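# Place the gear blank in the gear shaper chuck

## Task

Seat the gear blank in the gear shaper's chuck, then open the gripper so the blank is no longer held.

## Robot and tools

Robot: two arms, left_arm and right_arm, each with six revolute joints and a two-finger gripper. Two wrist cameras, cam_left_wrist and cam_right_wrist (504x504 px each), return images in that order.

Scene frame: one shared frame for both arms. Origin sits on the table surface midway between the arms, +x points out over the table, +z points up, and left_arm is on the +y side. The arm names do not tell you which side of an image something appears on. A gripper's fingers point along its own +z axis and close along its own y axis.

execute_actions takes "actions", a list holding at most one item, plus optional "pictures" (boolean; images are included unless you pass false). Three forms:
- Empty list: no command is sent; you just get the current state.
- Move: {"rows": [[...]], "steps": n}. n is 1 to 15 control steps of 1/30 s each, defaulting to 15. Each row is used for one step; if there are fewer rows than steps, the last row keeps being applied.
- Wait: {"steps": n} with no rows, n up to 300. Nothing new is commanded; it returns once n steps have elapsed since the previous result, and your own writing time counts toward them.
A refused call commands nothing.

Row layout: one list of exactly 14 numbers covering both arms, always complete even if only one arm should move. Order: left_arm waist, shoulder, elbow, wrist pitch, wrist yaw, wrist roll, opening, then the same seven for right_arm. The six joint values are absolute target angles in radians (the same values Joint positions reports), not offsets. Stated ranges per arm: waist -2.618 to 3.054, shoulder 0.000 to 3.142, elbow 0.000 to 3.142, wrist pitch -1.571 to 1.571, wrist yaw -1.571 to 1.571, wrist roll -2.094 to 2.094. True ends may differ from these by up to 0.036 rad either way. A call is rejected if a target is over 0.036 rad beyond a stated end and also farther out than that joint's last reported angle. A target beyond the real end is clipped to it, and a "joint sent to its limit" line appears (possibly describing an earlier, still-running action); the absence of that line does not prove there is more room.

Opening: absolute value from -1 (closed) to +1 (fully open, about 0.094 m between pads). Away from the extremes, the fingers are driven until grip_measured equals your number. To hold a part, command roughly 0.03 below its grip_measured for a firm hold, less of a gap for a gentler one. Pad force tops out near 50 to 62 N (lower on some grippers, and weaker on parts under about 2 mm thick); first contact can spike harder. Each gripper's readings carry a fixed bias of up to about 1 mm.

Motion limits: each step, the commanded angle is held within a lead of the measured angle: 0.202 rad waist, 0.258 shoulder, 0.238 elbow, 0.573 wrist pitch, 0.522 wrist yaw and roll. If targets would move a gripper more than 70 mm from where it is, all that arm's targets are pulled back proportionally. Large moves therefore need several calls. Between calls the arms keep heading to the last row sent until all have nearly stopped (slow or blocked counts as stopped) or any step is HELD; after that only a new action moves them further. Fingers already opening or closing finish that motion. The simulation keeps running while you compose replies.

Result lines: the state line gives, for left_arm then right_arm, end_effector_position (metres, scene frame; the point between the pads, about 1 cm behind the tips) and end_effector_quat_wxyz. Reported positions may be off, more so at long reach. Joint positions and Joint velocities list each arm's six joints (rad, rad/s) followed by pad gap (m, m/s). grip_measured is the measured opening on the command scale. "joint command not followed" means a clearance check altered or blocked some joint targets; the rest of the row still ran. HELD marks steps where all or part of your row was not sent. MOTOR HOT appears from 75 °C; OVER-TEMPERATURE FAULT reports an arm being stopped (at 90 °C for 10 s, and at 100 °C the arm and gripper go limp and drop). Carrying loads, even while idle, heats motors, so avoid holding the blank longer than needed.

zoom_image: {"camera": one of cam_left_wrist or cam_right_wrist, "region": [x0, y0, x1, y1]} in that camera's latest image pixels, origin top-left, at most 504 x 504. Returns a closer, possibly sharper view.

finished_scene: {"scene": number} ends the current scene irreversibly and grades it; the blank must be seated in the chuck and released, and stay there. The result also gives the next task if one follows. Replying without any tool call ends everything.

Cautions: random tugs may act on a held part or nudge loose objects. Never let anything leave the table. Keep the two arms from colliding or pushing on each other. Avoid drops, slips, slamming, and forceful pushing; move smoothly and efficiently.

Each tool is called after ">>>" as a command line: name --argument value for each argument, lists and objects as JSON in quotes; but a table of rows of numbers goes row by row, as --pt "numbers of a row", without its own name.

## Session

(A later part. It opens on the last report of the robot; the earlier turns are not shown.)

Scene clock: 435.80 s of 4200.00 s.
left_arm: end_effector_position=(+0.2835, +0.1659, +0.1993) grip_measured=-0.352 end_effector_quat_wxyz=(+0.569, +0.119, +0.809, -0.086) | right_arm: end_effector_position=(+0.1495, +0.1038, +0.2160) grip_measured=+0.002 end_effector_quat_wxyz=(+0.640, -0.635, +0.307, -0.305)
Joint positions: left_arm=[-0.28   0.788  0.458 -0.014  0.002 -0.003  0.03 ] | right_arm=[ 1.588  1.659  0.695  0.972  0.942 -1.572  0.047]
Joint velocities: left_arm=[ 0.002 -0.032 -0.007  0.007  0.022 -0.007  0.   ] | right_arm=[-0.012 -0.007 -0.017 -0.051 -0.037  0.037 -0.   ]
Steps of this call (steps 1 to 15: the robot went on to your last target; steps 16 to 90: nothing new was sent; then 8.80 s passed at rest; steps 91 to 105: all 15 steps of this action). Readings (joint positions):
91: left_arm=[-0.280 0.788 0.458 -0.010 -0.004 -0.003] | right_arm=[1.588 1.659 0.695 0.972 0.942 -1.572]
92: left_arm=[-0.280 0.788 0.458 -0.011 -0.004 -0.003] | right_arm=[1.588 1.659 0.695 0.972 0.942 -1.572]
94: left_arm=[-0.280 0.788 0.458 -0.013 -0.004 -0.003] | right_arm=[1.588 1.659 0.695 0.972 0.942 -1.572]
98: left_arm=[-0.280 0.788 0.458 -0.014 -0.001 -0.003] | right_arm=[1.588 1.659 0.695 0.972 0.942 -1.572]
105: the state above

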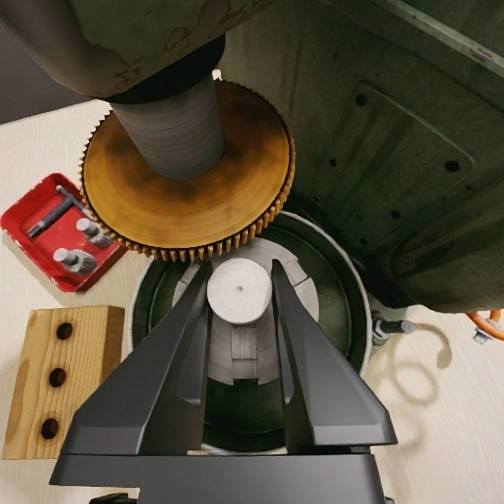

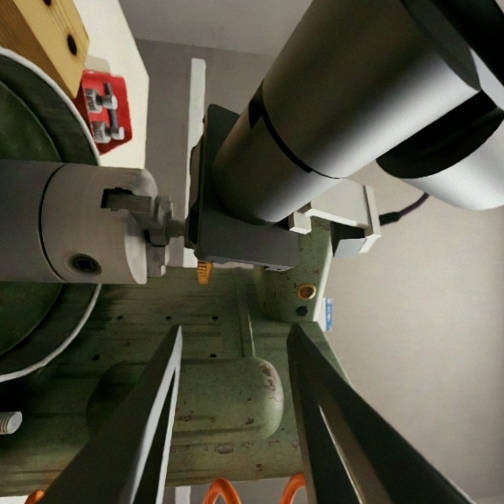

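>>> execute_actions --actions '[{"rows":[[-0.28,0.785,0.47,-0.04,0.06,0,-0.35,1.59,1.66,0.72,0.99,0.95,-1.57,0],[-0.28,0.785,0.47,-0.04,0.07,0,-0.35,1.59,1.66,0.72,0.99,0.95,-1.57,0],[-0.28,0.785,0.47,-0.04,0.08,0,-0.35,1.59,1.66,0.72,0.99,0.95,-1.57,0],[-0.28,0.785,0.47,-0.04,0.09,0,-0.35,1.59,1.66,0.72,0.99,0.95,-1.57,0],[-0.28,0.785,0.47,-0.04,0.1,0,-0.35,1.59,1.66,0.72,0.99,0.95,-1.57,0],[-0.28,0.785,0.47,-0.04,0.1,0,-0.35,1.59,1.66,0.72,0.99,0.95,-1.57,0],[-0.28,0.785,0.47,-0.04,0.1,0,-0.35,1.59,1.66,0.72,0.99,0.95,-1.57,0],[-0.28,0.785,0.47,-0.04,0.1,0,-0.35,1.59,1.66,0.72,0.99,0.95,-1.57,0],[-0.28,0.785,0.47,-0.04,0.0,0,-0.35,1.59,1.66,0.72,0.99,0.95,-1.57,0]],"steps":15}]'

>>> zoom_image --camera "cam_right_wrist" --region '[130, 190, 210, 270]'

Scene clock: 444.00 s of 4200.00 s.
left_arm: end_effector_position=(+0.2837, +0.1668, +0.1990) grip_measured=-0.351 end_effector_quat_wxyz=(+0.568, +0.119, +0.810, -0.087) | right_arm: end_effector_position=(+0.1495, +0.1038, +0.2160) grip_measured=+0.002 end_effector_quat_wxyz=(+0.640, -0.635, +0.307, -0.305)
Joint positions: left_arm=[-0.274  0.788  0.458 -0.016  0.009 -0.003  0.03 ] | right_arm=[ 1.588  1.659  0.695  0.972  0.942 -1.572  0.047]
Joint velocities: left_arm=[ 0.002  0.017  0.002  0.051 -0.022 -0.037  0.   ] | right_arm=[ 0.007 -0.007  0.017 -0.007  0.007 -0.037 -0.002]
Steps of this call (steps 1 to 15: the robot went on to your last target; steps 16 to 90: nothing new was sent; then 4.70 s passed at rest; steps 91 to 105: all 15 steps of this action). Readings (joint positions):
91: left_arm=[-0.280 0.788 0.458 -0.014 0.002 -0.003] | right_arm=[1.588 1.659 0.695 0.972 0.942 -1.572]
92: left_arm=[-0.279 0.788 0.458 -0.014 0.004 -0.003] | right_arm=[1.588 1.659 0.695 0.972 0.942 -1.572]
94: left_arm=[-0.277 0.788 0.458 -0.014 0.009 -0.003] | right_arm=[1.588 1.659 0.695 0.972 0.942 -1.572]
98: left_arm=[-0.274 0.788 0.458 -0.014 0.016 -0.003] | right_arm=[1.588 1.659 0.695 0.972 0.942 -1.572]
105: the state above

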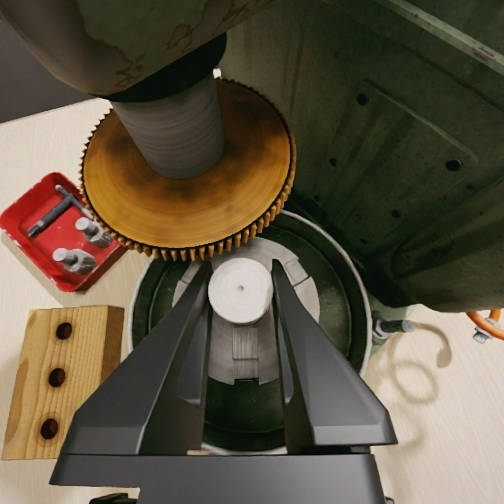

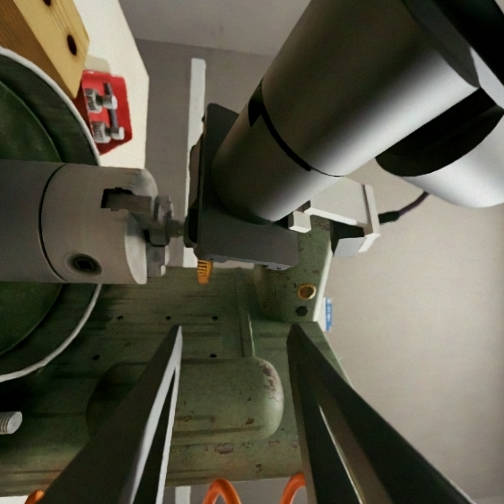

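Region (130, 190, 210, 270) of cam_right_wrist's 504x504 image, scaled by 6.300, with more detail than that image has.

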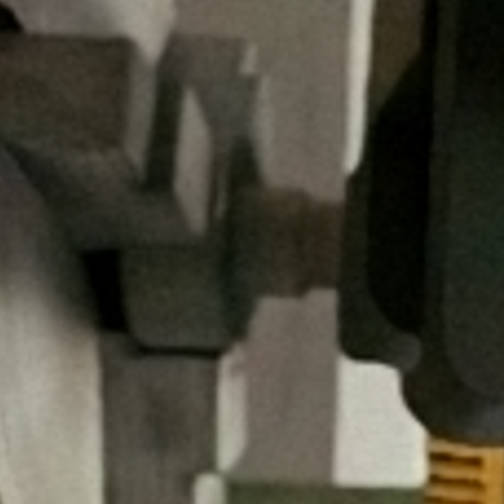

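>>> execute_actions --actions '[{"rows":[[-0.28,0.785,0.47,-0.056,0.005,0,-0.35,1.59,1.66,0.72,0.99,0.95,-1.57,0],[-0.28,0.785,0.47,-0.056,0.005,0,-0.35,1.59,1.66,0.72,0.99,0.95,-1.57,0],[-0.28,0.785,0.47,-0.056,0.005,0,-0.35,1.59,1.66,0.72,0.99,0.95,-1.57,0],[-0.28,0.785,0.47,-0.056,0.005,0,-0.35,1.59,1.66,0.72,0.99,0.95,-1.57,0],[-0.28,0.785,0.47,-0.056,0.005,0,-0.35,1.59,1.66,0.72,0.99,0.95,-1.57,0],[-0.28,0.785,0.47,-0.056,0.005,0,-0.35,1.59,1.66,0.72,0.99,0.95,-1.57,0],[-0.28,0.785,0.47,-0.056,0.005,0,-0.35,1.59,1.66,0.72,0.99,0.95,-1.57,0],[-0.28,0.785,0.47,-0.056,0.005,0,-0.35,1.59,1.66,0.72,0.99,0.95,-1.57,0],[-0.28,0.785,0.47,-0.056,0.005,0,-0.38,1.59,1.66,0.72,0.99,0.95,-1.57,0],[-0.28,0.785,0.47,-0.05,0.005,0,-0.4,1.59,1.66,0.72,0.99,0.95,-1.57,0],[-0.28,0.785,0.47,-0.04,0.005,0,-0.43,1.59,1.66,0.72,0.99,0.95,-1.57,0]],"steps":15}]' --pictures false

>>> execute_actions --actions '[{"rows":[[-0.28,0.745,0.47,-0.04,0.005,0,-0.43,1.59,1.66,0.72,0.99,0.95,-1.57,0],[-0.28,0.745,0.47,-0.04,0.005,0,-0.43,1.59,1.66,0.72,0.99,0.95,-1.57,0],[-0.28,0.765,0.47,-0.04,0.005,0,-0.43,1.59,1.66,0.72,0.99,0.95,-1.57,0]],"steps":12}]'

>>> zoom_image --camera "cam_right_wrist" --region '[130, 190, 210, 270]'

Scene clock: 458.43 s of 4200.00 s.
left_arm: end_effector_position=(+0.2825, +0.1672, +0.1955) grip_measured=-0.404 end_effector_quat_wxyz=(+0.562, +0.119, +0.814, -0.086) | right_arm: end_effector_position=(+0.1495, +0.1038, +0.2160) grip_measured=+0.002 end_effector_quat_wxyz=(+0.640, -0.635, +0.307, -0.305)
Joint positions: left_arm=[-0.274  0.788  0.458 -0.031  0.008 -0.003  0.028] | right_arm=[ 1.588  1.659  0.695  0.972  0.942 -1.572  0.047]
Joint velocities: left_arm=[ 0.007  0.002  0.002  0.022 -0.051 -0.051  0.   ] | right_arm=[ 0.012 -0.002  0.007 -0.022 -0.037  0.007 -0.   ]
Steps of this call (steps 1 to 15: the robot went on to your last target; steps 16 to 90: nothing new was sent; then 10.93 s passed at rest; steps 91 to 105: all 15 steps of this action). Readings (joint positions):
91: left_arm=[-0.274 0.788 0.458 -0.018 0.008 -0.003] | right_arm=[1.588 1.659 0.695 0.972 0.942 -1.572]
92: left_arm=[-0.274 0.788 0.458 -0.020 0.008 -0.003] | right_arm=[1.588 1.659 0.695 0.972 0.942 -1.572]
94: left_arm=[-0.274 0.788 0.458 -0.025 0.008 -0.003] | right_arm=[1.588 1.659 0.695 0.972 0.942 -1.572]
98: left_arm=[-0.274 0.788 0.458 -0.030 0.008 -0.003] | right_arm=[1.588 1.659 0.695 0.972 0.942 -1.572]
105: the state above

Scene clock: 458.83 s of 4200.00 s.
left_arm: end_effector_position=(+0.2823, +0.1673, +0.1960) grip_measured=-0.404 end_effector_quat_wxyz=(+0.563, +0.119, +0.813, -0.086) | right_arm: end_effector_position=(+0.1495, +0.1038, +0.2160) grip_measured=+0.002 end_effector_quat_wxyz=(+0.640, -0.635, +0.307, -0.305)
Joint positions: left_arm=[-0.274  0.786  0.458 -0.031  0.008 -0.003  0.028] | right_arm=[ 1.588  1.659  0.695  0.972  0.942 -1.572  0.047]
Joint velocities: left_arm=[-0.017  0.007 -0.017 -0.007 -0.037 -0.007  0.001] | right_arm=[ 0.002 -0.002 -0.017  0.022  0.037  0.037  0.   ]
Steps of this call (steps 1 to 12: all 12 steps of this action). Readings (joint positions):
1: left_arm=[-0.274 0.787 0.458 -0.031 0.008 -0.003] | right_arm=[1.588 1.659 0.695 0.972 0.942 -1.572]
2: left_arm=[-0.274 0.786 0.458 -0.031 0.008 -0.003] | right_arm=[1.588 1.659 0.695 0.972 0.942 -1.572]
4: left_arm=[-0.274 0.786 0.458 -0.031 0.008 -0.003] | right_arm=[1.588 1.659 0.695 0.972 0.942 -1.572]
8: left_arm=[-0.274 0.786 0.458 -0.031 0.008 -0.003] | right_arm=[1.588 1.659 0.695 0.972 0.942 -1.572]
12: the state above

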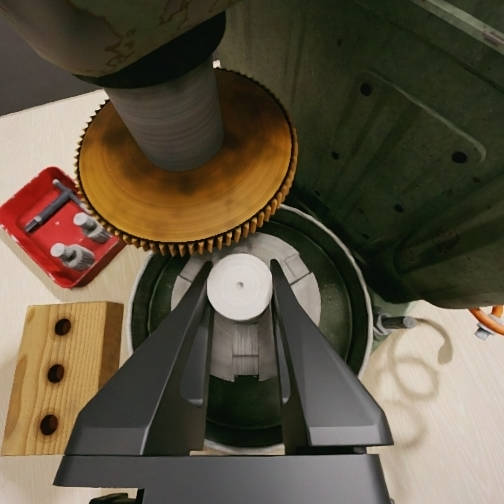

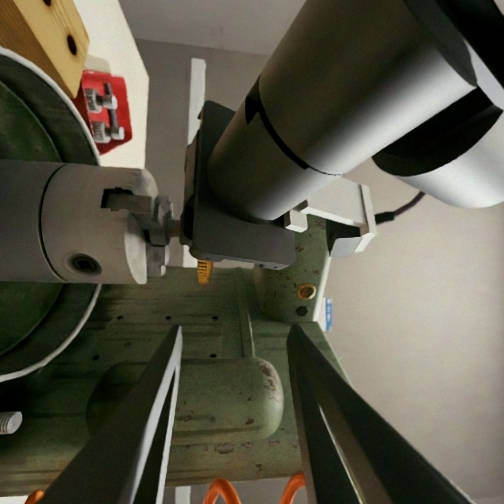

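Region (130, 190, 210, 270) of cam_right_wrist's 504x504 image, scaled by 6.300, with more detail than that image has.

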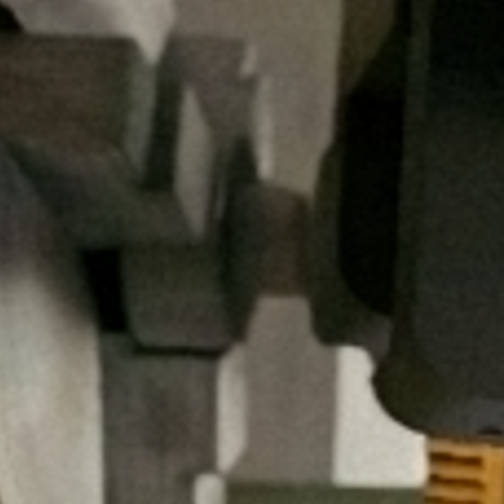

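>>> execute_actions --actions '[{"rows":[[-0.28,0.775,0.495,-0.03,0.005,0,-0.45,1.59,1.66,0.72,0.99,0.95,-1.57,0],[-0.28,0.775,0.505,-0.03,0.005,0,-0.45,1.59,1.66,0.72,0.99,0.95,-1.57,0],[-0.28,0.775,0.512,-0.03,0.005,0,-0.45,1.59,1.66,0.72,0.99,0.95,-1.57,0],[-0.28,0.775,0.512,-0.03,0.005,0,-0.45,1.59,1.66,0.72,0.99,0.95,-1.57,0],[-0.28,0.775,0.5,-0.03,0.005,0,-0.45,1.59,1.66,0.72,0.99,0.95,-1.57,0]],"steps":15}]' --pictures false

Scene clock: 469.83 s of 4200.00 s.
left_arm: end_effector_position=(+0.2823, +0.1673, +0.1960) grip_measured=-0.404 end_effector_quat_wxyz=(+0.563, +0.119, +0.813, -0.086) | right_arm: end_effector_position=(+0.1495, +0.1038, +0.2160) grip_measured=+0.002 end_effector_quat_wxyz=(+0.640, -0.635, +0.307, -0.305)
Joint positions: left_arm=[-0.274  0.786  0.458 -0.031  0.008 -0.003  0.028] | right_arm=[ 1.588  1.659  0.695  0.972  0.942 -1.572  0.047]
Joint velocities: left_arm=[ 0.002  0.002 -0.007 -0.066 -0.022 -0.007 -0.001] | right_arm=[-0.022 -0.012 -0.012 -0.022 -0.081  0.037 -0.   ]
Steps of this call (steps 1 to 15: the robot went on to your last target; steps 16 to 90: nothing new was sent; then 7.50 s passed at rest; steps 91 to 105: all 15 steps of this action). Readings (joint positions):
91: left_arm=[-0.274 0.786 0.458 -0.031 0.008 -0.003] | right_arm=[1.588 1.659 0.695 0.972 0.942 -1.572]
92: left_arm=[-0.274 0.786 0.458 -0.031 0.008 -0.003] | right_arm=[1.588 1.659 0.695 0.972 0.942 -1.572]
94: left_arm=[-0.274 0.786 0.458 -0.031 0.008 -0.003] | right_arm=[1.588 1.659 0.695 0.972 0.942 -1.572]
98: left_arm=[-0.274 0.786 0.458 -0.031 0.008 -0.003] | right_arm=[1.588 1.659 0.695 0.972 0.942 -1.572]
105: the state above

>>> execute_actions --actions '[{"rows":[[-0.28,0.785,0.535,-0.03,0.005,0,-0.45,1.59,1.66,0.72,0.99,0.95,-1.57,0],[-0.28,0.785,0.535,-0.03,0.005,0,-0.45,1.59,1.66,0.72,0.99,0.95,-1.57,0],[-0.28,0.785,0.5,-0.03,0.005,0,-0.45,1.59,1.66,0.72,0.99,0.95,-1.57,0]],"steps":15}]'

>>> zoom_image --camera "cam_right_wrist" --region '[130, 190, 210, 270]'

Scene clock: 474.13 s of 4200.00 s.
left_arm: end_effector_position=(+0.2826, +0.1672, +0.1964) grip_measured=-0.404 end_effector_quat_wxyz=(+0.559, +0.119, +0.816, -0.085) | right_arm: end_effector_position=(+0.1495, +0.1038, +0.2160) grip_measured=+0.002 end_effector_quat_wxyz=(+0.640, -0.635, +0.307, -0.305)
Joint positions: left_arm=[-0.274  0.792  0.469 -0.046  0.008 -0.003  0.028] | right_arm=[ 1.588  1.659  0.695  0.972  0.942 -1.572  0.047]
Joint velocities: left_arm=[ 0.012 -0.012 -0.007 -0.022 -0.007  0.081  0.   ] | right_arm=[ 0.002  0.002  0.007  0.051 -0.081 -0.037 -0.001]
Steps of this call (steps 1 to 15: the robot went on to your last target; steps 16 to 90: nothing new was sent; then 0.80 s passed at rest; steps 91 to 105: all 15 steps of this action). Readings (joint positions):
91: left_arm=[-0.274 0.787 0.463 -0.035 0.008 -0.003] | right_arm=[1.588 1.659 0.695 0.972 0.942 -1.572]
92: left_arm=[-0.274 0.790 0.468 -0.044 0.008 -0.003] | right_arm=[1.588 1.659 0.695 0.972 0.942 -1.572]
94: left_arm=[-0.274 0.792 0.469 -0.046 0.008 -0.003] | right_arm=[1.588 1.659 0.695 0.972 0.942 -1.572]
98: left_arm=[-0.274 0.792 0.469 -0.046 0.008 -0.003] | right_arm=[1.588 1.659 0.695 0.972 0.942 -1.572]
105: the state above

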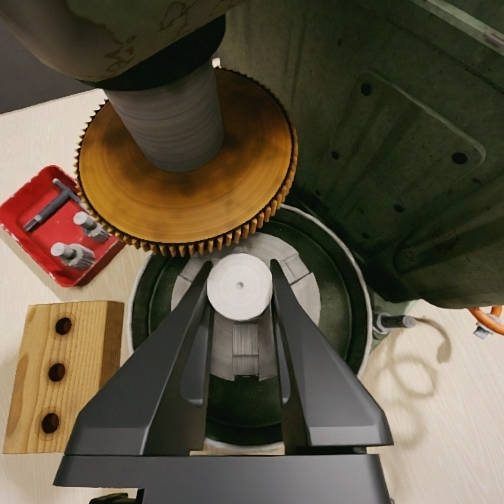

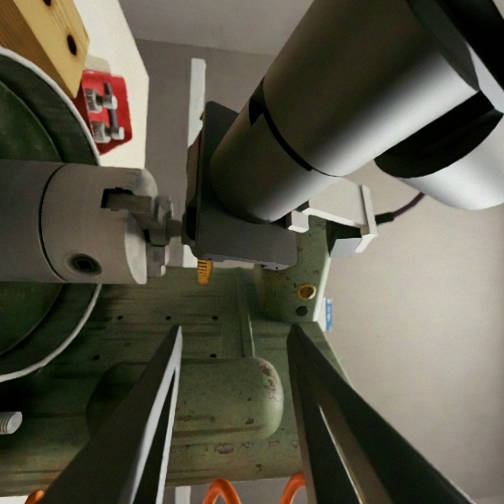

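Region (130, 190, 210, 270) of cam_right_wrist's 504x504 image, scaled by 6.300, with more detail than that image has.

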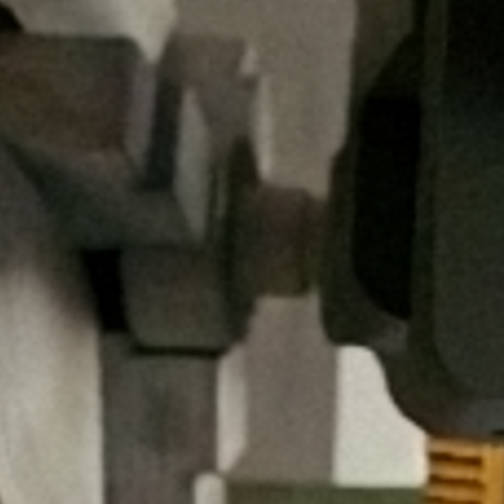

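>>> execute_actions --actions '[{"rows":[[-0.28,0.8,0.545,-0.05,0.005,0,-0.45,1.59,1.66,0.72,0.99,0.95,-1.57,0],[-0.28,0.8,0.545,-0.05,0.005,0,-0.45,1.59,1.66,0.72,0.99,0.95,-1.57,0],[-0.28,0.8,0.51,-0.05,0.005,0,-0.45,1.59,1.66,0.72,0.99,0.95,-1.57,0]],"steps":12}]' --pictures false

Scene clock: 478.87 s of 4200.00 s.
left_arm: end_effector_position=(+0.2830, +0.1671, +0.1969) grip_measured=-0.404 end_effector_quat_wxyz=(+0.555, +0.120, +0.819, -0.085) | right_arm: end_effector_position=(+0.1495, +0.1038, +0.2160) grip_measured=+0.002 end_effector_quat_wxyz=(+0.640, -0.635, +0.307, -0.305)
Joint positions: left_arm=[-0.274  0.798  0.483 -0.063  0.008 -0.003  0.028] | right_arm=[ 1.588  1.659  0.695  0.972  0.942 -1.572  0.047]
Joint velocities: left_arm=[ 0.002 -0.002  0.002 -0.037  0.037 -0.022 -0.001] | right_arm=[-0.002 -0.017 -0.017 -0.037 -0.022 -0.037 -0.001]
Steps of this call (steps 1 to 15: the robot went on to your last target; steps 16 to 90: nothing new was sent; then 1.33 s passed at rest; steps 91 to 102: all 12 steps of this action). Readings (joint positions):
91: left_arm=[-0.274 0.792 0.474 -0.050 0.008 -0.003] | right_arm=[1.588 1.659 0.695 0.972 0.942 -1.572]
92: left_arm=[-0.274 0.796 0.482 -0.059 0.008 -0.003] | right_arm=[1.588 1.659 0.695 0.972 0.942 -1.572]
94: left_arm=[-0.274 0.798 0.483 -0.063 0.008 -0.003] | right_arm=[1.588 1.659 0.695 0.972 0.942 -1.572]
98: left_arm=[-0.274 0.798 0.483 -0.063 0.008 -0.003] | right_arm=[1.588 1.659 0.695 0.972 0.942 -1.572]
102: the state above

>>> execute_actions --actions '[{"rows":[[-0.28,0.795,0.49,-0.06,0.005,0,-0.42,1.59,1.66,0.72,0.99,0.95,-1.57,0],[-0.28,0.795,0.49,-0.07,0.005,0,-0.4,1.59,1.66,0.72,0.99,0.95,-1.57,0],[-0.28,0.795,0.49,-0.075,0.005,0,-0.38,1.59,1.66,0.72,0.99,0.95,-1.57,0]],"steps":15}]'

>>> zoom_image --camera "cam_right_wrist" --region '[130, 190, 210, 270]'

Scene clock: 483.77 s of 4200.00 s.
left_arm: end_effector_position=(+0.2829, +0.1671, +0.1967) grip_measured=-0.379 end_effector_quat_wxyz=(+0.555, +0.120, +0.819, -0.085) | right_arm: end_effector_position=(+0.1495, +0.1038, +0.2160) grip_measured=+0.002 end_effector_quat_wxyz=(+0.640, -0.635, +0.307, -0.305)
Joint positions: left_arm=[-0.274  0.798  0.483 -0.064  0.008 -0.003  0.029] | right_arm=[ 1.588  1.659  0.695  0.972  0.942 -1.572  0.047]
Joint velocities: left_arm=[-0.007  0.002 -0.002 -0.051  0.037  0.037 -0.001] | right_arm=[-0.017 -0.007 -0.012  0.007  0.022  0.007  0.   ]
Steps of this call (steps 1 to 15: the robot went on to your last target; steps 16 to 90: nothing new was sent; then 1.40 s passed at rest; steps 91 to 105: all 15 steps of this action). Readings (joint positions):
91: left_arm=[-0.274 0.798 0.483 -0.063 0.008 -0.003] | right_arm=[1.588 1.659 0.695 0.972 0.942 -1.572]
92: left_arm=[-0.274 0.798 0.483 -0.064 0.008 -0.003] | right_arm=[1.588 1.659 0.695 0.972 0.942 -1.572]
94: left_arm=[-0.274 0.798 0.483 -0.064 0.008 -0.003] | right_arm=[1.588 1.659 0.695 0.972 0.942 -1.572]
98: left_arm=[-0.274 0.798 0.483 -0.064 0.008 -0.003] | right_arm=[1.588 1.659 0.695 0.972 0.942 -1.572]
105: the state above

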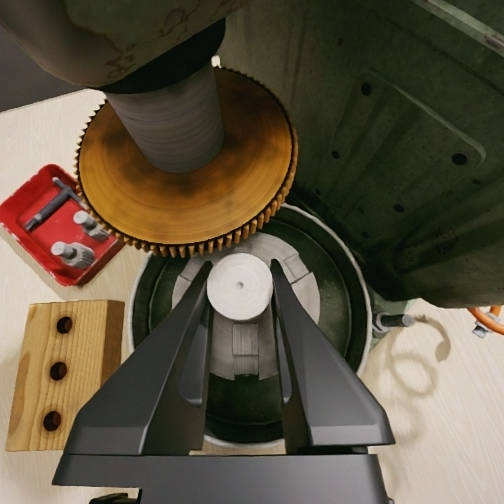

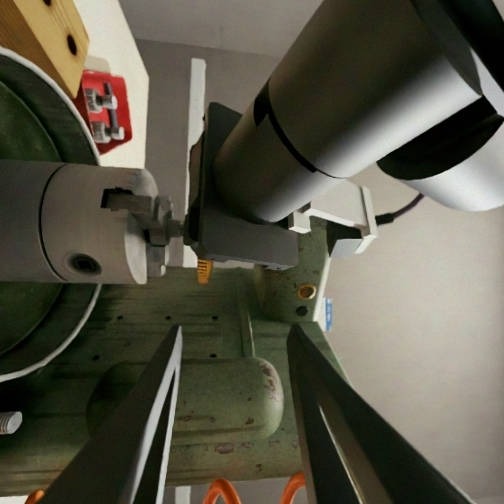

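Region (130, 190, 210, 270) of cam_right_wrist's 504x504 image, scaled by 6.300, with more detail than that image has.

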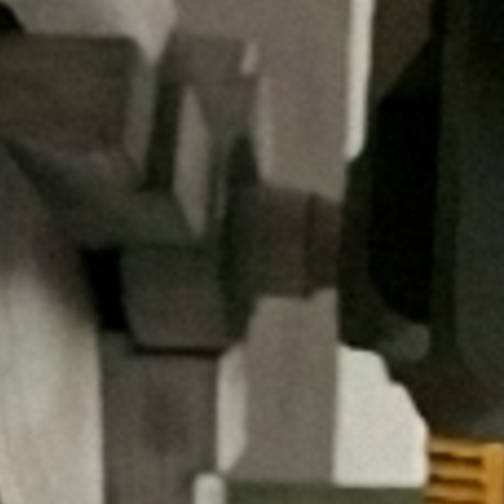

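Now nudge right with yaw.

>>> execute_actions --actions '[{"rows":[[-0.28,0.795,0.49,-0.075,0.02,0,-0.38,1.59,1.66,0.72,0.99,0.95,-1.57,0],[-0.28,0.795,0.49,-0.075,0.03,0,-0.38,1.59,1.66,0.72,0.99,0.95,-1.57,0],[-0.28,0.795,0.49,-0.075,0.035,0,-0.38,1.59,1.66,0.72,0.99,0.95,-1.57,0]],"steps":15}]'

>>> zoom_image --camera "cam_right_wrist" --region '[130, 190, 210, 270]'

Scene clock: 488.57 s of 4200.00 s.
left_arm: end_effector_position=(+0.2828, +0.1670, +0.1967) grip_measured=-0.379 end_effector_quat_wxyz=(+0.555, +0.120, +0.819, -0.085) | right_arm: end_effector_position=(+0.1496, +0.1037, +0.2160) grip_measured=+0.002 end_effector_quat_wxyz=(+0.640, -0.635, +0.307, -0.305)
Joint positions: left_arm=[-0.274  0.798  0.483 -0.064  0.009 -0.002  0.029] | right_arm=[ 1.588  1.659  0.695  0.972  0.943 -1.572  0.047]
Joint velocities: left_arm=[-0.007  0.002 -0.002  0.007  0.081  0.022 -0.002] | right_arm=[-0.012  0.007 -0.017 -0.007  0.007  0.007 -0.   ]
Steps of this call (steps 1 to 15: the robot went on to your last target; steps 16 to 90: nothing new was sent; then 1.30 s passed at rest; steps 91 to 105: all 15 steps of this action). Readings (joint positions):
91: left_arm=[-0.274 0.798 0.483 -0.064 0.008 -0.002] | right_arm=[1.588 1.659 0.695 0.972 0.943 -1.572]
92: left_arm=[-0.274 0.798 0.483 -0.064 0.009 -0.002] | right_arm=[1.588 1.659 0.695 0.972 0.943 -1.572]
94: left_arm=[-0.274 0.798 0.483 -0.064 0.009 -0.002] | right_arm=[1.588 1.659 0.695 0.972 0.943 -1.572]
98: left_arm=[-0.274 0.798 0.483 -0.064 0.009 -0.002] | right_arm=[1.588 1.659 0.695 0.972 0.943 -1.572]
105: the state above

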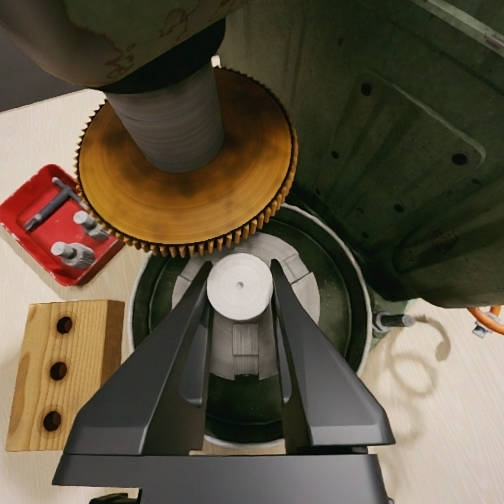

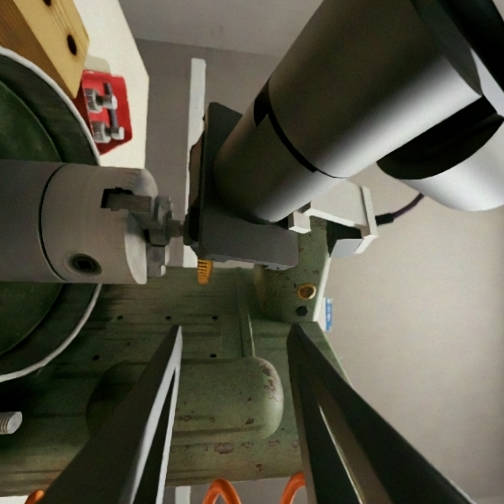

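Region (130, 190, 210, 270) of cam_right_wrist's 504x504 image, scaled by 6.300, with more detail than that image has.

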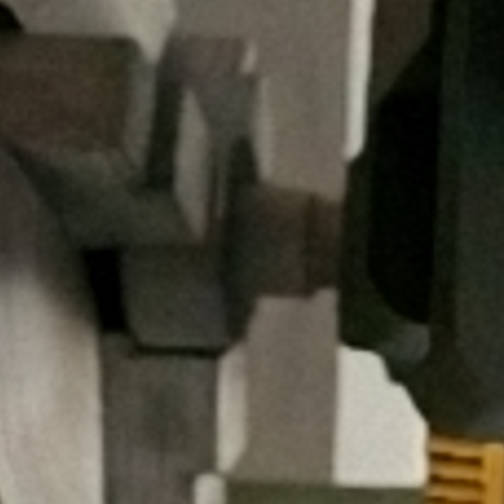

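Rigid to the right; try left.

>>> execute_actions --actions '[{"rows":[[-0.275,0.795,0.49,-0.075,0.0,0,-0.38,1.59,1.66,0.72,0.99,0.95,-1.57,0],[-0.275,0.795,0.49,-0.075,-0.01,0,-0.38,1.59,1.66,0.72,0.99,0.95,-1.57,0],[-0.275,0.795,0.49,-0.075,-0.018,0,-0.38,1.59,1.66,0.72,0.99,0.95,-1.57,0]],"steps":15}]'

>>> zoom_image --camera "cam_right_wrist" --region '[130, 190, 210, 270]'

Scene clock: 493.40 s of 4200.00 s.
left_arm: end_effector_position=(+0.2829, +0.1673, +0.1967) grip_measured=-0.379 end_effector_quat_wxyz=(+0.555, +0.120, +0.819, -0.084) | right_arm: end_effector_position=(+0.1496, +0.1037, +0.2160) grip_measured=+0.002 end_effector_quat_wxyz=(+0.640, -0.635, +0.307, -0.305)
Joint positions: left_arm=[-0.274  0.798  0.483 -0.064  0.007 -0.002  0.029] | right_arm=[ 1.588  1.659  0.695  0.972  0.943 -1.572  0.047]
Joint velocities: left_arm=[ 0.012 -0.002  0.007  0.051  0.022  0.051 -0.001] | right_arm=[-0.017  0.002 -0.007  0.066  0.037 -0.007  0.   ]
Steps of this call (steps 1 to 15: the robot went on to your last target; steps 16 to 90: nothing new was sent; then 1.33 s passed at rest; steps 91 to 105: all 15 steps of this action). Readings (joint positions):
91: left_arm=[-0.274 0.798 0.483 -0.064 0.008 -0.002] | right_arm=[1.588 1.659 0.695 0.972 0.943 -1.572]
92: left_arm=[-0.274 0.798 0.483 -0.064 0.007 -0.002] | right_arm=[1.588 1.659 0.695 0.972 0.943 -1.572]
94: left_arm=[-0.274 0.798 0.483 -0.064 0.007 -0.002] | right_arm=[1.588 1.659 0.695 0.972 0.943 -1.572]
98: left_arm=[-0.274 0.798 0.483 -0.064 0.007 -0.002] | right_arm=[1.588 1.659 0.695 0.972 0.943 -1.572]
105: the state above

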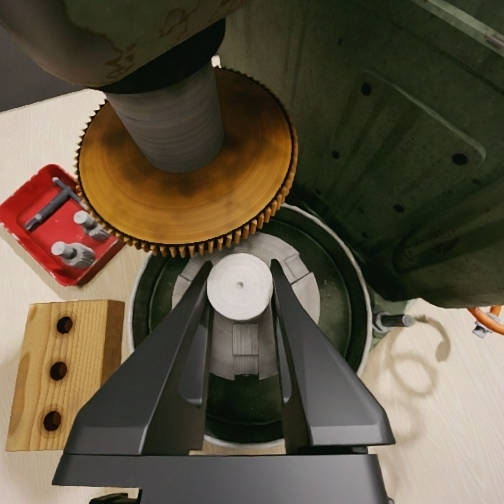

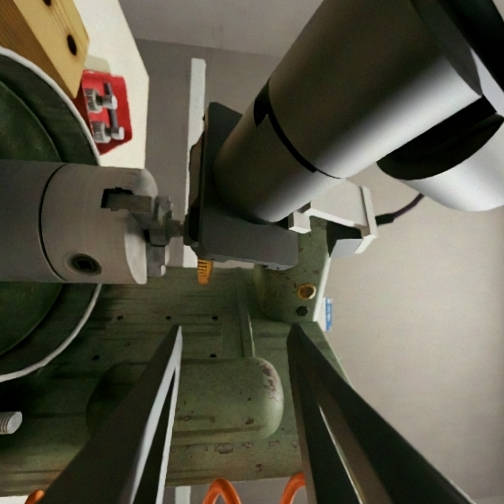

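Region (130, 190, 210, 270) of cam_right_wrist's 504x504 image, scaled by 6.300, with more detail than that image has.

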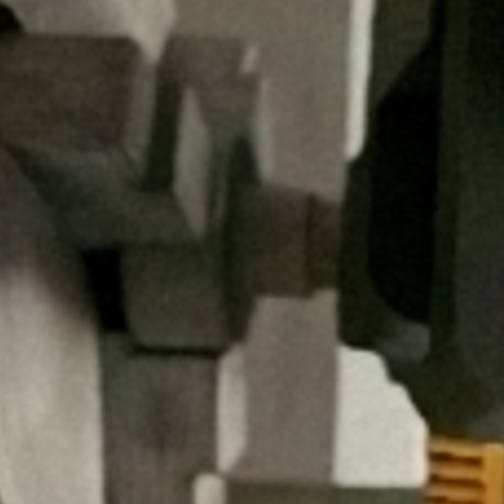

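>>> execute_actions --actions '[{"rows":[[-0.275,0.795,0.49,-0.075,0.008,0,-0.38,1.59,1.66,0.72,0.99,0.95,-1.57,0],[-0.275,0.795,0.49,-0.075,0.008,0,-0.36,1.59,1.66,0.72,0.99,0.95,-1.57,0],[-0.275,0.795,0.49,-0.075,0.008,0,-0.34,1.59,1.66,0.72,0.99,0.95,-1.57,0]],"steps":15}]'

>>> zoom_image --camera "cam_right_wrist" --region '[130, 190, 210, 270]'

Scene clock: 500.13 s of 4200.00 s.
left_arm: end_effector_position=(+0.2829, +0.1672, +0.1967) grip_measured=-0.342 end_effector_quat_wxyz=(+0.555, +0.120, +0.819, -0.084) | right_arm: end_effector_position=(+0.1496, +0.1037, +0.2160) grip_measured=+0.002 end_effector_quat_wxyz=(+0.640, -0.635, +0.307, -0.305)
Joint positions: left_arm=[-0.274  0.798  0.483 -0.064  0.008 -0.002  0.031] | right_arm=[ 1.588  1.659  0.695  0.972  0.943 -1.572  0.047]
Joint velocities: left_arm=[-0.002  0.002 -0.007 -0.081  0.022  0.022 -0.001] | right_arm=[-0.002 -0.022 -0.022 -0.037  0.007 -0.007 -0.   ]
Steps of this call (steps 1 to 15: the robot went on to your last target; steps 16 to 90: nothing new was sent; then 3.23 s passed at rest; steps 91 to 105: all 15 steps of this action). Readings (joint positions):
91: left_arm=[-0.274 0.798 0.483 -0.064 0.008 -0.002] | right_arm=[1.588 1.659 0.695 0.972 0.943 -1.572]
92: left_arm=[-0.274 0.798 0.483 -0.064 0.008 -0.002] | right_arm=[1.588 1.659 0.695 0.972 0.943 -1.572]
94: left_arm=[-0.274 0.798 0.483 -0.064 0.008 -0.002] | right_arm=[1.588 1.659 0.695 0.972 0.943 -1.572]
98: left_arm=[-0.274 0.798 0.483 -0.064 0.008 -0.002] | right_arm=[1.588 1.659 0.695 0.972 0.943 -1.572]
105: the state above

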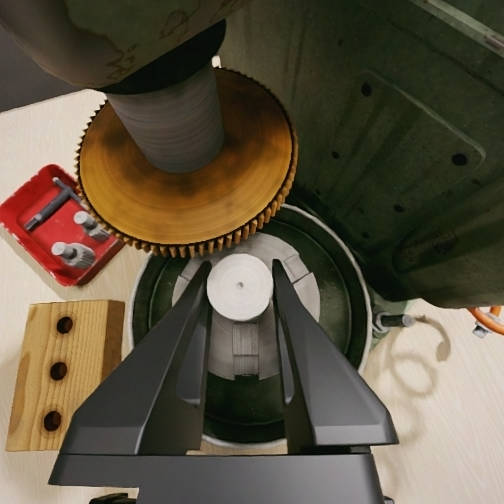

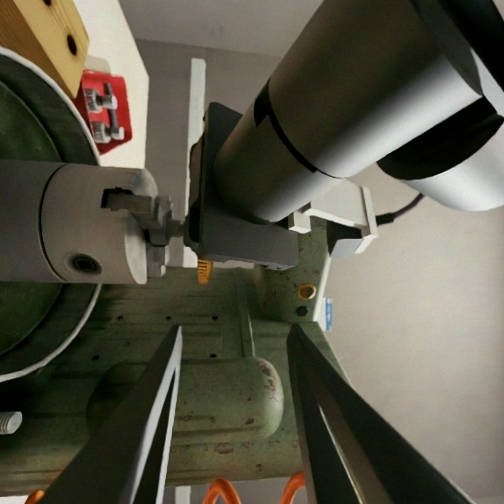

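Region (130, 190, 210, 270) of cam_right_wrist's 504x504 image, scaled by 6.300, with more detail than that image has.

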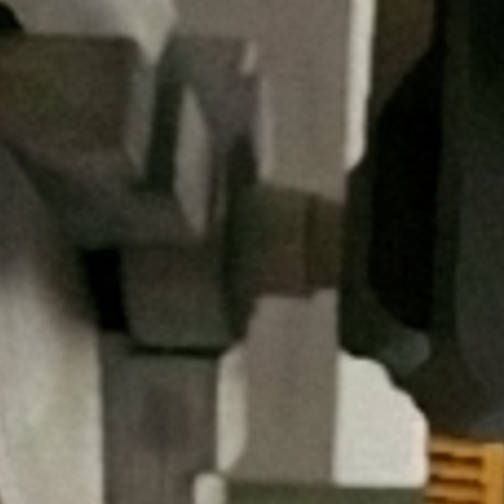

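>>> execute_actions --actions '[{"rows":[[-0.275,0.795,0.49,-0.075,0.008,0,-0.38,1.59,1.66,0.72,0.99,0.95,-1.57,0],[-0.275,0.795,0.49,-0.07,0.008,0,-0.41,1.59,1.66,0.72,0.99,0.95,-1.57,0],[-0.275,0.795,0.49,-0.06,0.008,0,-0.45,1.59,1.66,0.72,0.99,0.95,-1.57,0],[-0.275,0.795,0.49,-0.06,0.008,0,-0.45,1.59,1.66,0.72,0.99,0.95,-1.57,0],[-0.275,0.795,0.49,-0.06,0.008,0,-0.45,1.59,1.66,0.72,0.99,0.95,-1.57,0],[-0.275,0.795,0.49,-0.06,0.008,0,-0.45,1.59,1.66,0.72,0.99,0.95,-1.57,0],[-0.275,0.81,0.56,-0.08,0.008,0,-0.45,1.59,1.66,0.72,0.99,0.95,-1.57,0],[-0.275,0.81,0.56,-0.08,0.008,0,-0.45,1.59,1.66,0.72,0.99,0.95,-1.57,0],[-0.275,0.81,0.525,-0.08,0.008,0,-0.45,1.59,1.66,0.72,0.99,0.95,-1.57,0]],"steps":15}]' --pictures false

Scene clock: 513.83 s of 4200.00 s.
left_arm: end_effector_position=(+0.2832, +0.1671, +0.1970) grip_measured=-0.408 end_effector_quat_wxyz=(+0.549, +0.120, +0.823, -0.084) | right_arm: end_effector_position=(+0.1496, +0.1037, +0.2160) grip_measured=+0.002 end_effector_quat_wxyz=(+0.640, -0.635, +0.307, -0.305)
Joint positions: left_arm=[-0.274  0.805  0.498 -0.085  0.008 -0.002  0.028] | right_arm=[ 1.588  1.659  0.695  0.972  0.943 -1.572  0.047]
Joint velocities: left_arm=[ 0.012 -0.027 -0.007 -0.007 -0.022 -0.051  0.   ] | right_arm=[-0.007 -0.012 -0.007 -0.051 -0.037  0.051  0.001]
Steps of this call (steps 1 to 15: the robot went on to your last target; steps 16 to 90: nothing new was sent; then 10.20 s passed at rest; steps 91 to 105: all 15 steps of this action). Readings (joint positions):
91: left_arm=[-0.274 0.798 0.483 -0.064 0.008 -0.002] | right_arm=[1.588 1.659 0.695 0.972 0.943 -1.572]
92: left_arm=[-0.274 0.798 0.483 -0.064 0.008 -0.002] | right_arm=[1.588 1.659 0.695 0.972 0.943 -1.572]
94: left_arm=[-0.274 0.798 0.483 -0.063 0.008 -0.002] | right_arm=[1.588 1.659 0.695 0.972 0.943 -1.572]
98: left_arm=[-0.274 0.803 0.496 -0.081 0.008 -0.002] | right_arm=[1.588 1.659 0.695 0.972 0.943 -1.572]
105: the state above

Now push with q2 (forward+down+pitch-down).

>>> execute_actions --actions '[{"rows":[[-0.275,0.84,0.51,-0.08,0.008,0,-0.45,1.59,1.66,0.72,0.99,0.95,-1.57,0],[-0.275,0.84,0.51,-0.08,0.008,0,-0.45,1.59,1.66,0.72,0.99,0.95,-1.57,0],[-0.275,0.82,0.51,-0.08,0.008,0,-0.45,1.59,1.66,0.72,0.99,0.95,-1.57,0]],"steps":12}]'

>>> zoom_image --camera "cam_right_wrist" --region '[130, 190, 210, 270]'

Scene clock: 519.63 s of 4200.00 s.
left_arm: end_effector_position=(+0.2834, +0.1670, +0.1962) grip_measured=-0.408 end_effector_quat_wxyz=(+0.548, +0.121, +0.823, -0.083) | right_arm: end_effector_position=(+0.1496, +0.1037, +0.2160) grip_measured=+0.002 end_effector_quat_wxyz=(+0.640, -0.635, +0.307, -0.305)
Joint positions: left_arm=[-0.274  0.808  0.498 -0.085  0.008 -0.002  0.028] | right_arm=[ 1.588  1.659  0.695  0.972  0.943 -1.572  0.047]
Joint velocities: left_arm=[ 0.007  0.002 -0.007 -0.037  0.051 -0.007 -0.   ] | right_arm=[-0.012 -0.017 -0.007  0.037  0.066  0.007 -0.   ]
Steps of this call (steps 1 to 15: the robot went on to your last target; steps 16 to 90: nothing new was sent; then 2.40 s passed at rest; steps 91 to 102: all 12 steps of this action). Readings (joint positions):
91: left_arm=[-0.274 0.808 0.498 -0.085 0.008 -0.002] | right_arm=[1.588 1.659 0.695 0.972 0.943 -1.572]
92: left_arm=[-0.274 0.808 0.498 -0.085 0.008 -0.002] | right_arm=[1.588 1.659 0.695 0.972 0.943 -1.572]
94: left_arm=[-0.274 0.808 0.498 -0.085 0.008 -0.002] | right_arm=[1.588 1.659 0.695 0.972 0.943 -1.572]
98: left_arm=[-0.274 0.808 0.498 -0.085 0.008 -0.002] | right_arm=[1.588 1.659 0.695 0.972 0.943 -1.572]
102: the state above

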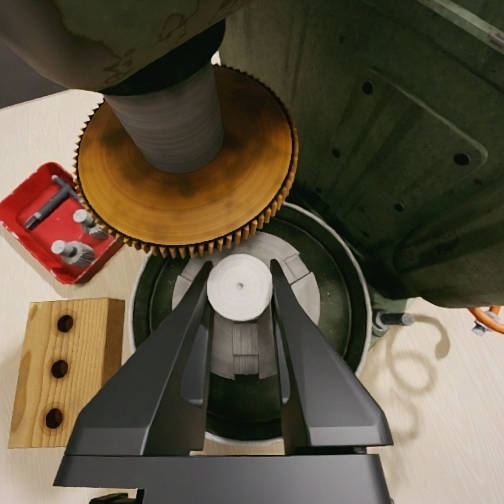

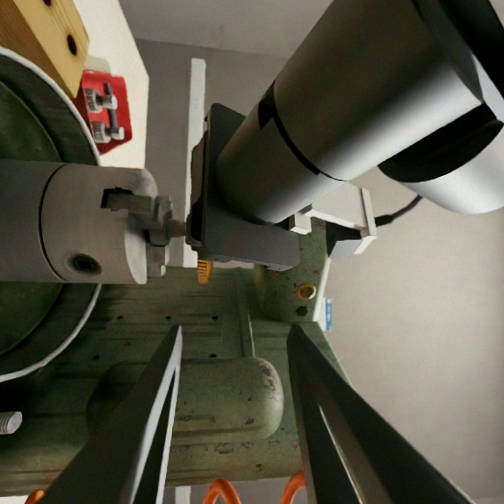

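Region (130, 190, 210, 270) of cam_right_wrist's 504x504 image, scaled by 6.300, with more detail than that image has.

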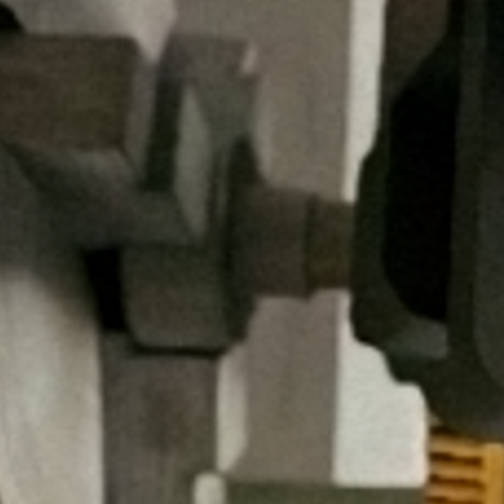

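>>> execute_actions --actions '[{"rows":[[-0.275,0.8,0.51,-0.095,0.008,0,-0.4,1.59,1.66,0.72,0.99,0.95,-1.57,0],[-0.275,0.8,0.51,-0.095,0.008,0,-0.3,1.59,1.66,0.72,0.99,0.95,-1.57,0],[-0.275,0.8,0.51,-0.095,0.008,0,-0.25,1.59,1.66,0.72,0.99,0.95,-1.57,0],[-0.275,0.8,0.51,-0.095,0.008,0,-0.25,1.59,1.66,0.72,0.99,0.95,-1.57,0],[-0.275,0.75,0.53,-0.13,0.008,0,-0.25,1.59,1.66,0.72,0.99,0.95,-1.57,0],[-0.275,0.72,0.54,-0.17,0.008,0,-0.25,1.59,1.66,0.72,0.99,0.95,-1.57,0],[-0.275,0.69,0.55,-0.21,0.008,0,-0.25,1.59,1.66,0.72,0.99,0.95,-1.57,0],[-0.275,0.66,0.56,-0.25,0.008,0,-0.25,1.59,1.66,0.72,0.99,0.95,-1.57,0],[-0.275,0.63,0.58,-0.29,0.008,0,-0.25,1.59,1.66,0.72,0.99,0.95,-1.57,0],[-0.275,0.6,0.6,-0.33,0.008,0,-0.25,1.59,1.66,0.72,0.99,0.95,-1.57,0],[-0.275,0.57,0.62,-0.37,0.008,0,-0.25,1.59,1.66,0.72,0.99,0.95,-1.57,0],[-0.275,0.55,0.64,-0.41,0.008,0,-0.25,1.59,1.66,0.72,0.99,0.95,-1.57,0]],"steps":15}]' --pictures false

>>> execute_actions --actions '[{"steps":20}]'

>>> zoom_image --camera "cam_right_wrist" --region '[120, 170, 240, 290]'

Scene clock: 532.43 s of 4200.00 s.
left_arm: end_effector_position=(+0.2456, +0.1783, +0.2718) grip_measured=-0.252 end_effector_quat_wxyz=(+0.606, +0.115, +0.782, -0.091) | right_arm: end_effector_position=(+0.1496, +0.1037, +0.2160) grip_measured=+0.002 end_effector_quat_wxyz=(+0.640, -0.635, +0.307, -0.305)
Joint positions: left_arm=[-0.274  0.566  0.622 -0.308  0.008 -0.002  0.035] | right_arm=[ 1.588  1.659  0.695  0.972  0.943 -1.572  0.047]
Joint velocities: left_arm=[ 0.002 -0.212  0.3   -0.227 -0.081 -0.022  0.   ] | right_arm=[ 0.002 -0.002  0.012 -0.037 -0.051 -0.051  0.   ]
Steps of this call (steps 1 to 15: the robot went on to your last target; steps 16 to 90: nothing new was sent; then 9.30 s passed at rest; steps 91 to 105: all 15 steps of this action). Readings (joint positions):
91: left_arm=[-0.274 0.808 0.498 -0.085 0.008 -0.002] | right_arm=[1.588 1.659 0.695 0.972 0.943 -1.572]
92: left_arm=[-0.274 0.808 0.498 -0.084 0.008 -0.002] | right_arm=[1.588 1.659 0.695 0.972 0.943 -1.572]
94: left_arm=[-0.274 0.808 0.498 -0.085 0.008 -0.002] | right_arm=[1.588 1.659 0.695 0.972 0.943 -1.572]
98: left_arm=[-0.274 0.740 0.505 -0.147 0.008 -0.002] | right_arm=[1.588 1.659 0.695 0.972 0.943 -1.572]
105: the state above

Scene clock: 533.10 s of 4200.00 s.
left_arm: end_effector_position=(+0.2396, +0.1800, +0.2588) grip_measured=-0.252 end_effector_quat_wxyz=(+0.581, +0.118, +0.801, -0.088) | right_arm: end_effector_position=(+0.1496, +0.1037, +0.2160) grip_measured=+0.002 end_effector_quat_wxyz=(+0.640, -0.635, +0.307, -0.305)
Joint positions: left_arm=[-0.274  0.561  0.631 -0.386  0.008 -0.002  0.035] | right_arm=[ 1.588  1.659  0.695  0.972  0.943 -1.572  0.047]
Joint velocities: left_arm=[ 0.002  0.012 -0.012 -0.037  0.095 -0.037  0.   ] | right_arm=[ 0.007 -0.012 -0.032 -0.007  0.007  0.007  0.   ]
Steps of this call (steps 1 to 20: the robot went on to your last target). Readings (joint positions):
1: left_arm=[-0.274 0.562 0.629 -0.314 0.008 -0.002] | right_arm=[1.588 1.659 0.695 0.972 0.943 -1.572]
2: left_arm=[-0.274 0.561 0.631 -0.319 0.008 -0.002] | right_arm=[1.588 1.659 0.695 0.972 0.943 -1.572]
4: left_arm=[-0.274 0.561 0.631 -0.343 0.008 -0.002] | right_arm=[1.588 1.659 0.695 0.972 0.943 -1.572]
8: left_arm=[-0.274 0.561 0.631 -0.371 0.008 -0.002] | right_arm=[1.588 1.659 0.695 0.972 0.943 -1.572]
20: the state above

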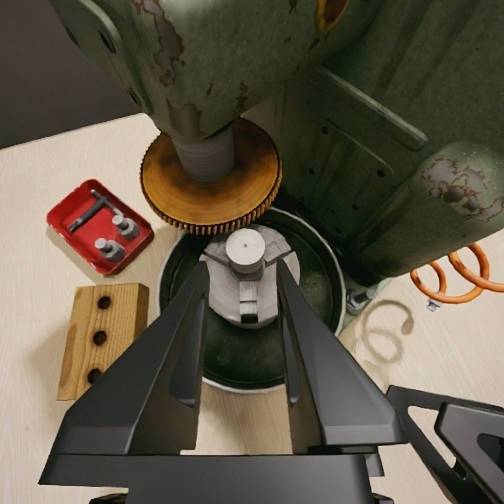

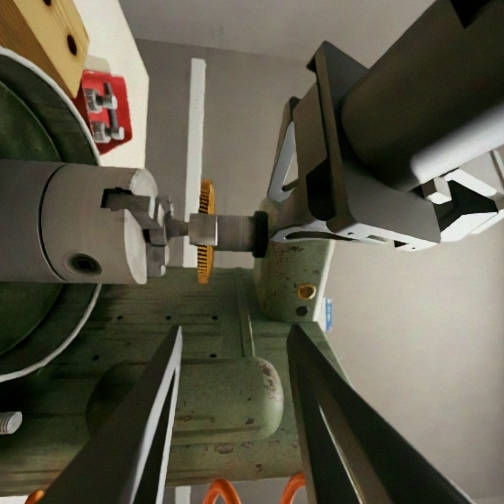

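Region (120, 170, 240, 290) of cam_right_wrist's 504x504 image, scaled by 4.200, with more detail than that image has.

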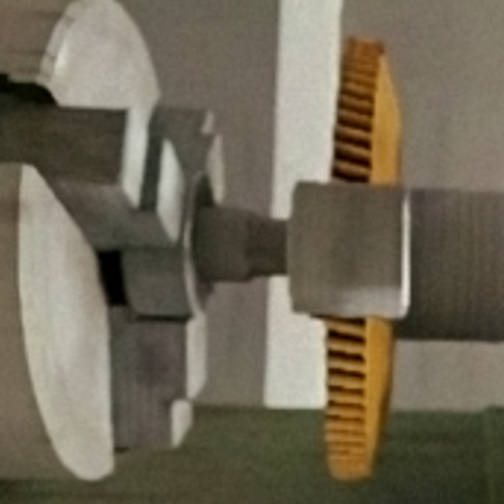

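>>> zoom_image --camera "cam_left_wrist" --region '[190, 210, 310, 330]'

Region (190, 210, 310, 330) of cam_left_wrist's 504x504 image, scaled by 4.200, with more detail than that image has.

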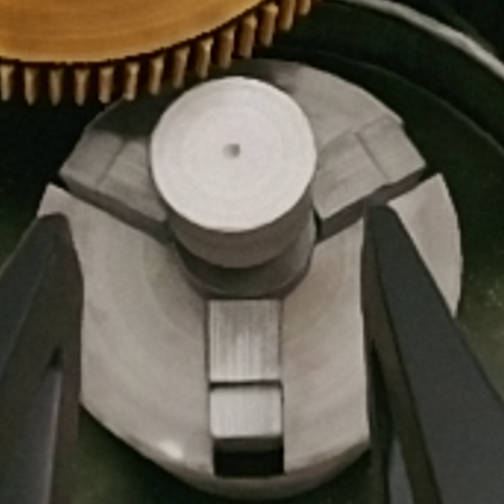

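>>> execute_actions --actions '[{"rows":[[-0.29,0.58,0.63,-0.37,0.008,0,-1,1.59,1.6,0.67,0.97,0.95,-1.57,0],[-0.29,0.61,0.62,-0.34,0.008,0,-1,1.59,1.6,0.67,0.97,0.95,-1.57,0],[-0.29,0.64,0.61,-0.31,0.008,0,-1,1.59,1.6,0.67,0.97,0.95,-1.57,0],[-0.29,0.67,0.6,-0.29,0.008,0,-1,1.59,1.6,0.67,0.97,0.95,-1.57,0],[-0.29,0.7,0.6,-0.275,0.008,0,-1,1.59,1.6,0.67,0.97,0.95,-1.57,0],[-0.29,0.727,0.6,-0.275,0.008,0,-1,1.59,1.6,0.67,0.97,0.95,-1.57,0]],"steps":15}]' --pictures false

>>> execute_actions --actions '[{"steps":15}]'

Scene clock: 551.27 s of 4200.00 s.
left_arm: end_effector_position=(+0.2667, +0.1693, +0.2317) grip_measured=-0.988 end_effector_quat_wxyz=(+0.550, +0.124, +0.821, -0.086) | right_arm: end_effector_position=(+0.1500, +0.0976, +0.2258) grip_measured=+0.002 end_effector_quat_wxyz=(+0.647, -0.627, +0.312, -0.302)
Joint positions: left_arm=[-0.282  0.723  0.614 -0.281  0.007 -0.002  0.001] | right_arm=[ 1.588  1.62   0.683  0.969  0.944 -1.572  0.047]
Joint velocities: left_arm=[-0.022  0.002 -0.012  0.095 -0.051  0.007  0.   ] | right_arm=[ 0.012 -0.007  0.007  0.007 -0.007  0.022 -0.001]
Steps of this call (steps 1 to 15: the robot went on to your last target; steps 16 to 90: nothing new was sent; then 14.67 s passed at rest; steps 91 to 105: all 15 steps of this action). Readings (joint positions):
91: left_arm=[-0.275 0.561 0.631 -0.385 0.007 -0.002] | right_arm=[1.588 1.655 0.693 0.970 0.942 -1.572]
92: left_arm=[-0.278 0.565 0.631 -0.378 0.007 -0.002] | right_arm=[1.588 1.646 0.688 0.969 0.942 -1.572]
94: left_arm=[-0.282 0.601 0.631 -0.344 0.007 -0.002] | right_arm=[1.588 1.630 0.683 0.969 0.944 -1.572]
98: left_arm=[-0.282 0.708 0.627 -0.294 0.007 -0.002] | right_arm=[1.588 1.620 0.683 0.969 0.944 -1.572]
105: the state above

Scene clock: 551.77 s of 4200.00 s.
left_arm: end_effector_position=(+0.2675, +0.1691, +0.2337) grip_measured=-0.988 end_effector_quat_wxyz=(+0.554, +0.124, +0.819, -0.086) | right_arm: end_effector_position=(+0.1500, +0.0976, +0.2258) grip_measured=+0.002 end_effector_quat_wxyz=(+0.647, -0.627, +0.312, -0.302)
Joint positions: left_arm=[-0.282  0.723  0.614 -0.272  0.007 -0.002  0.001] | right_arm=[ 1.588  1.62   0.683  0.969  0.944 -1.572  0.047]
Joint velocities: left_arm=[ 0.002 -0.022  0.017 -0.007 -0.007  0.022  0.001] | right_arm=[-0.002 -0.002 -0.007 -0.007 -0.037 -0.007 -0.001]
Steps of this call (steps 1 to 15: the robot went on to your last target). Readings (joint positions):
1: left_arm=[-0.282 0.723 0.614 -0.279 0.007 -0.002] | right_arm=[1.588 1.620 0.683 0.969 0.944 -1.572]
2: left_arm=[-0.282 0.723 0.614 -0.278 0.007 -0.002] | right_arm=[1.588 1.620 0.683 0.969 0.944 -1.572]
4: left_arm=[-0.282 0.723 0.614 -0.275 0.007 -0.002] | right_arm=[1.588 1.620 0.683 0.969 0.944 -1.572]
8: left_arm=[-0.282 0.723 0.614 -0.273 0.007 -0.002] | right_arm=[1.588 1.620 0.683 0.969 0.944 -1.572]
15: the state above
All arms were judged still, so your last target was given up. Only a new action makes them travel on or press farther. Fingers that are still opening or closing keep moving.

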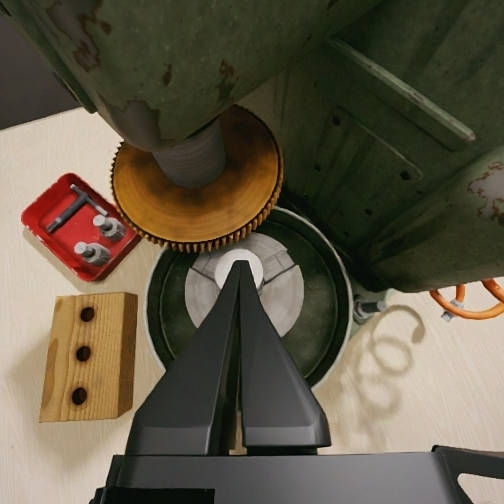

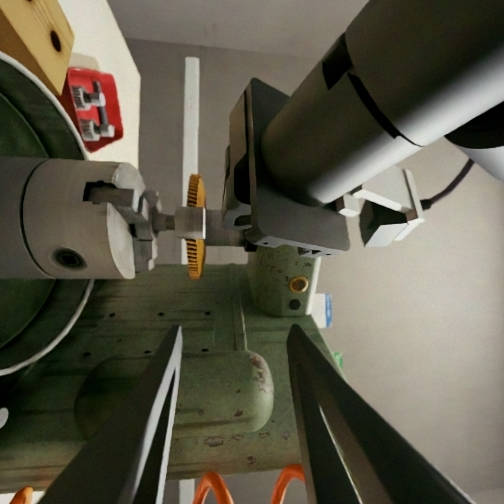

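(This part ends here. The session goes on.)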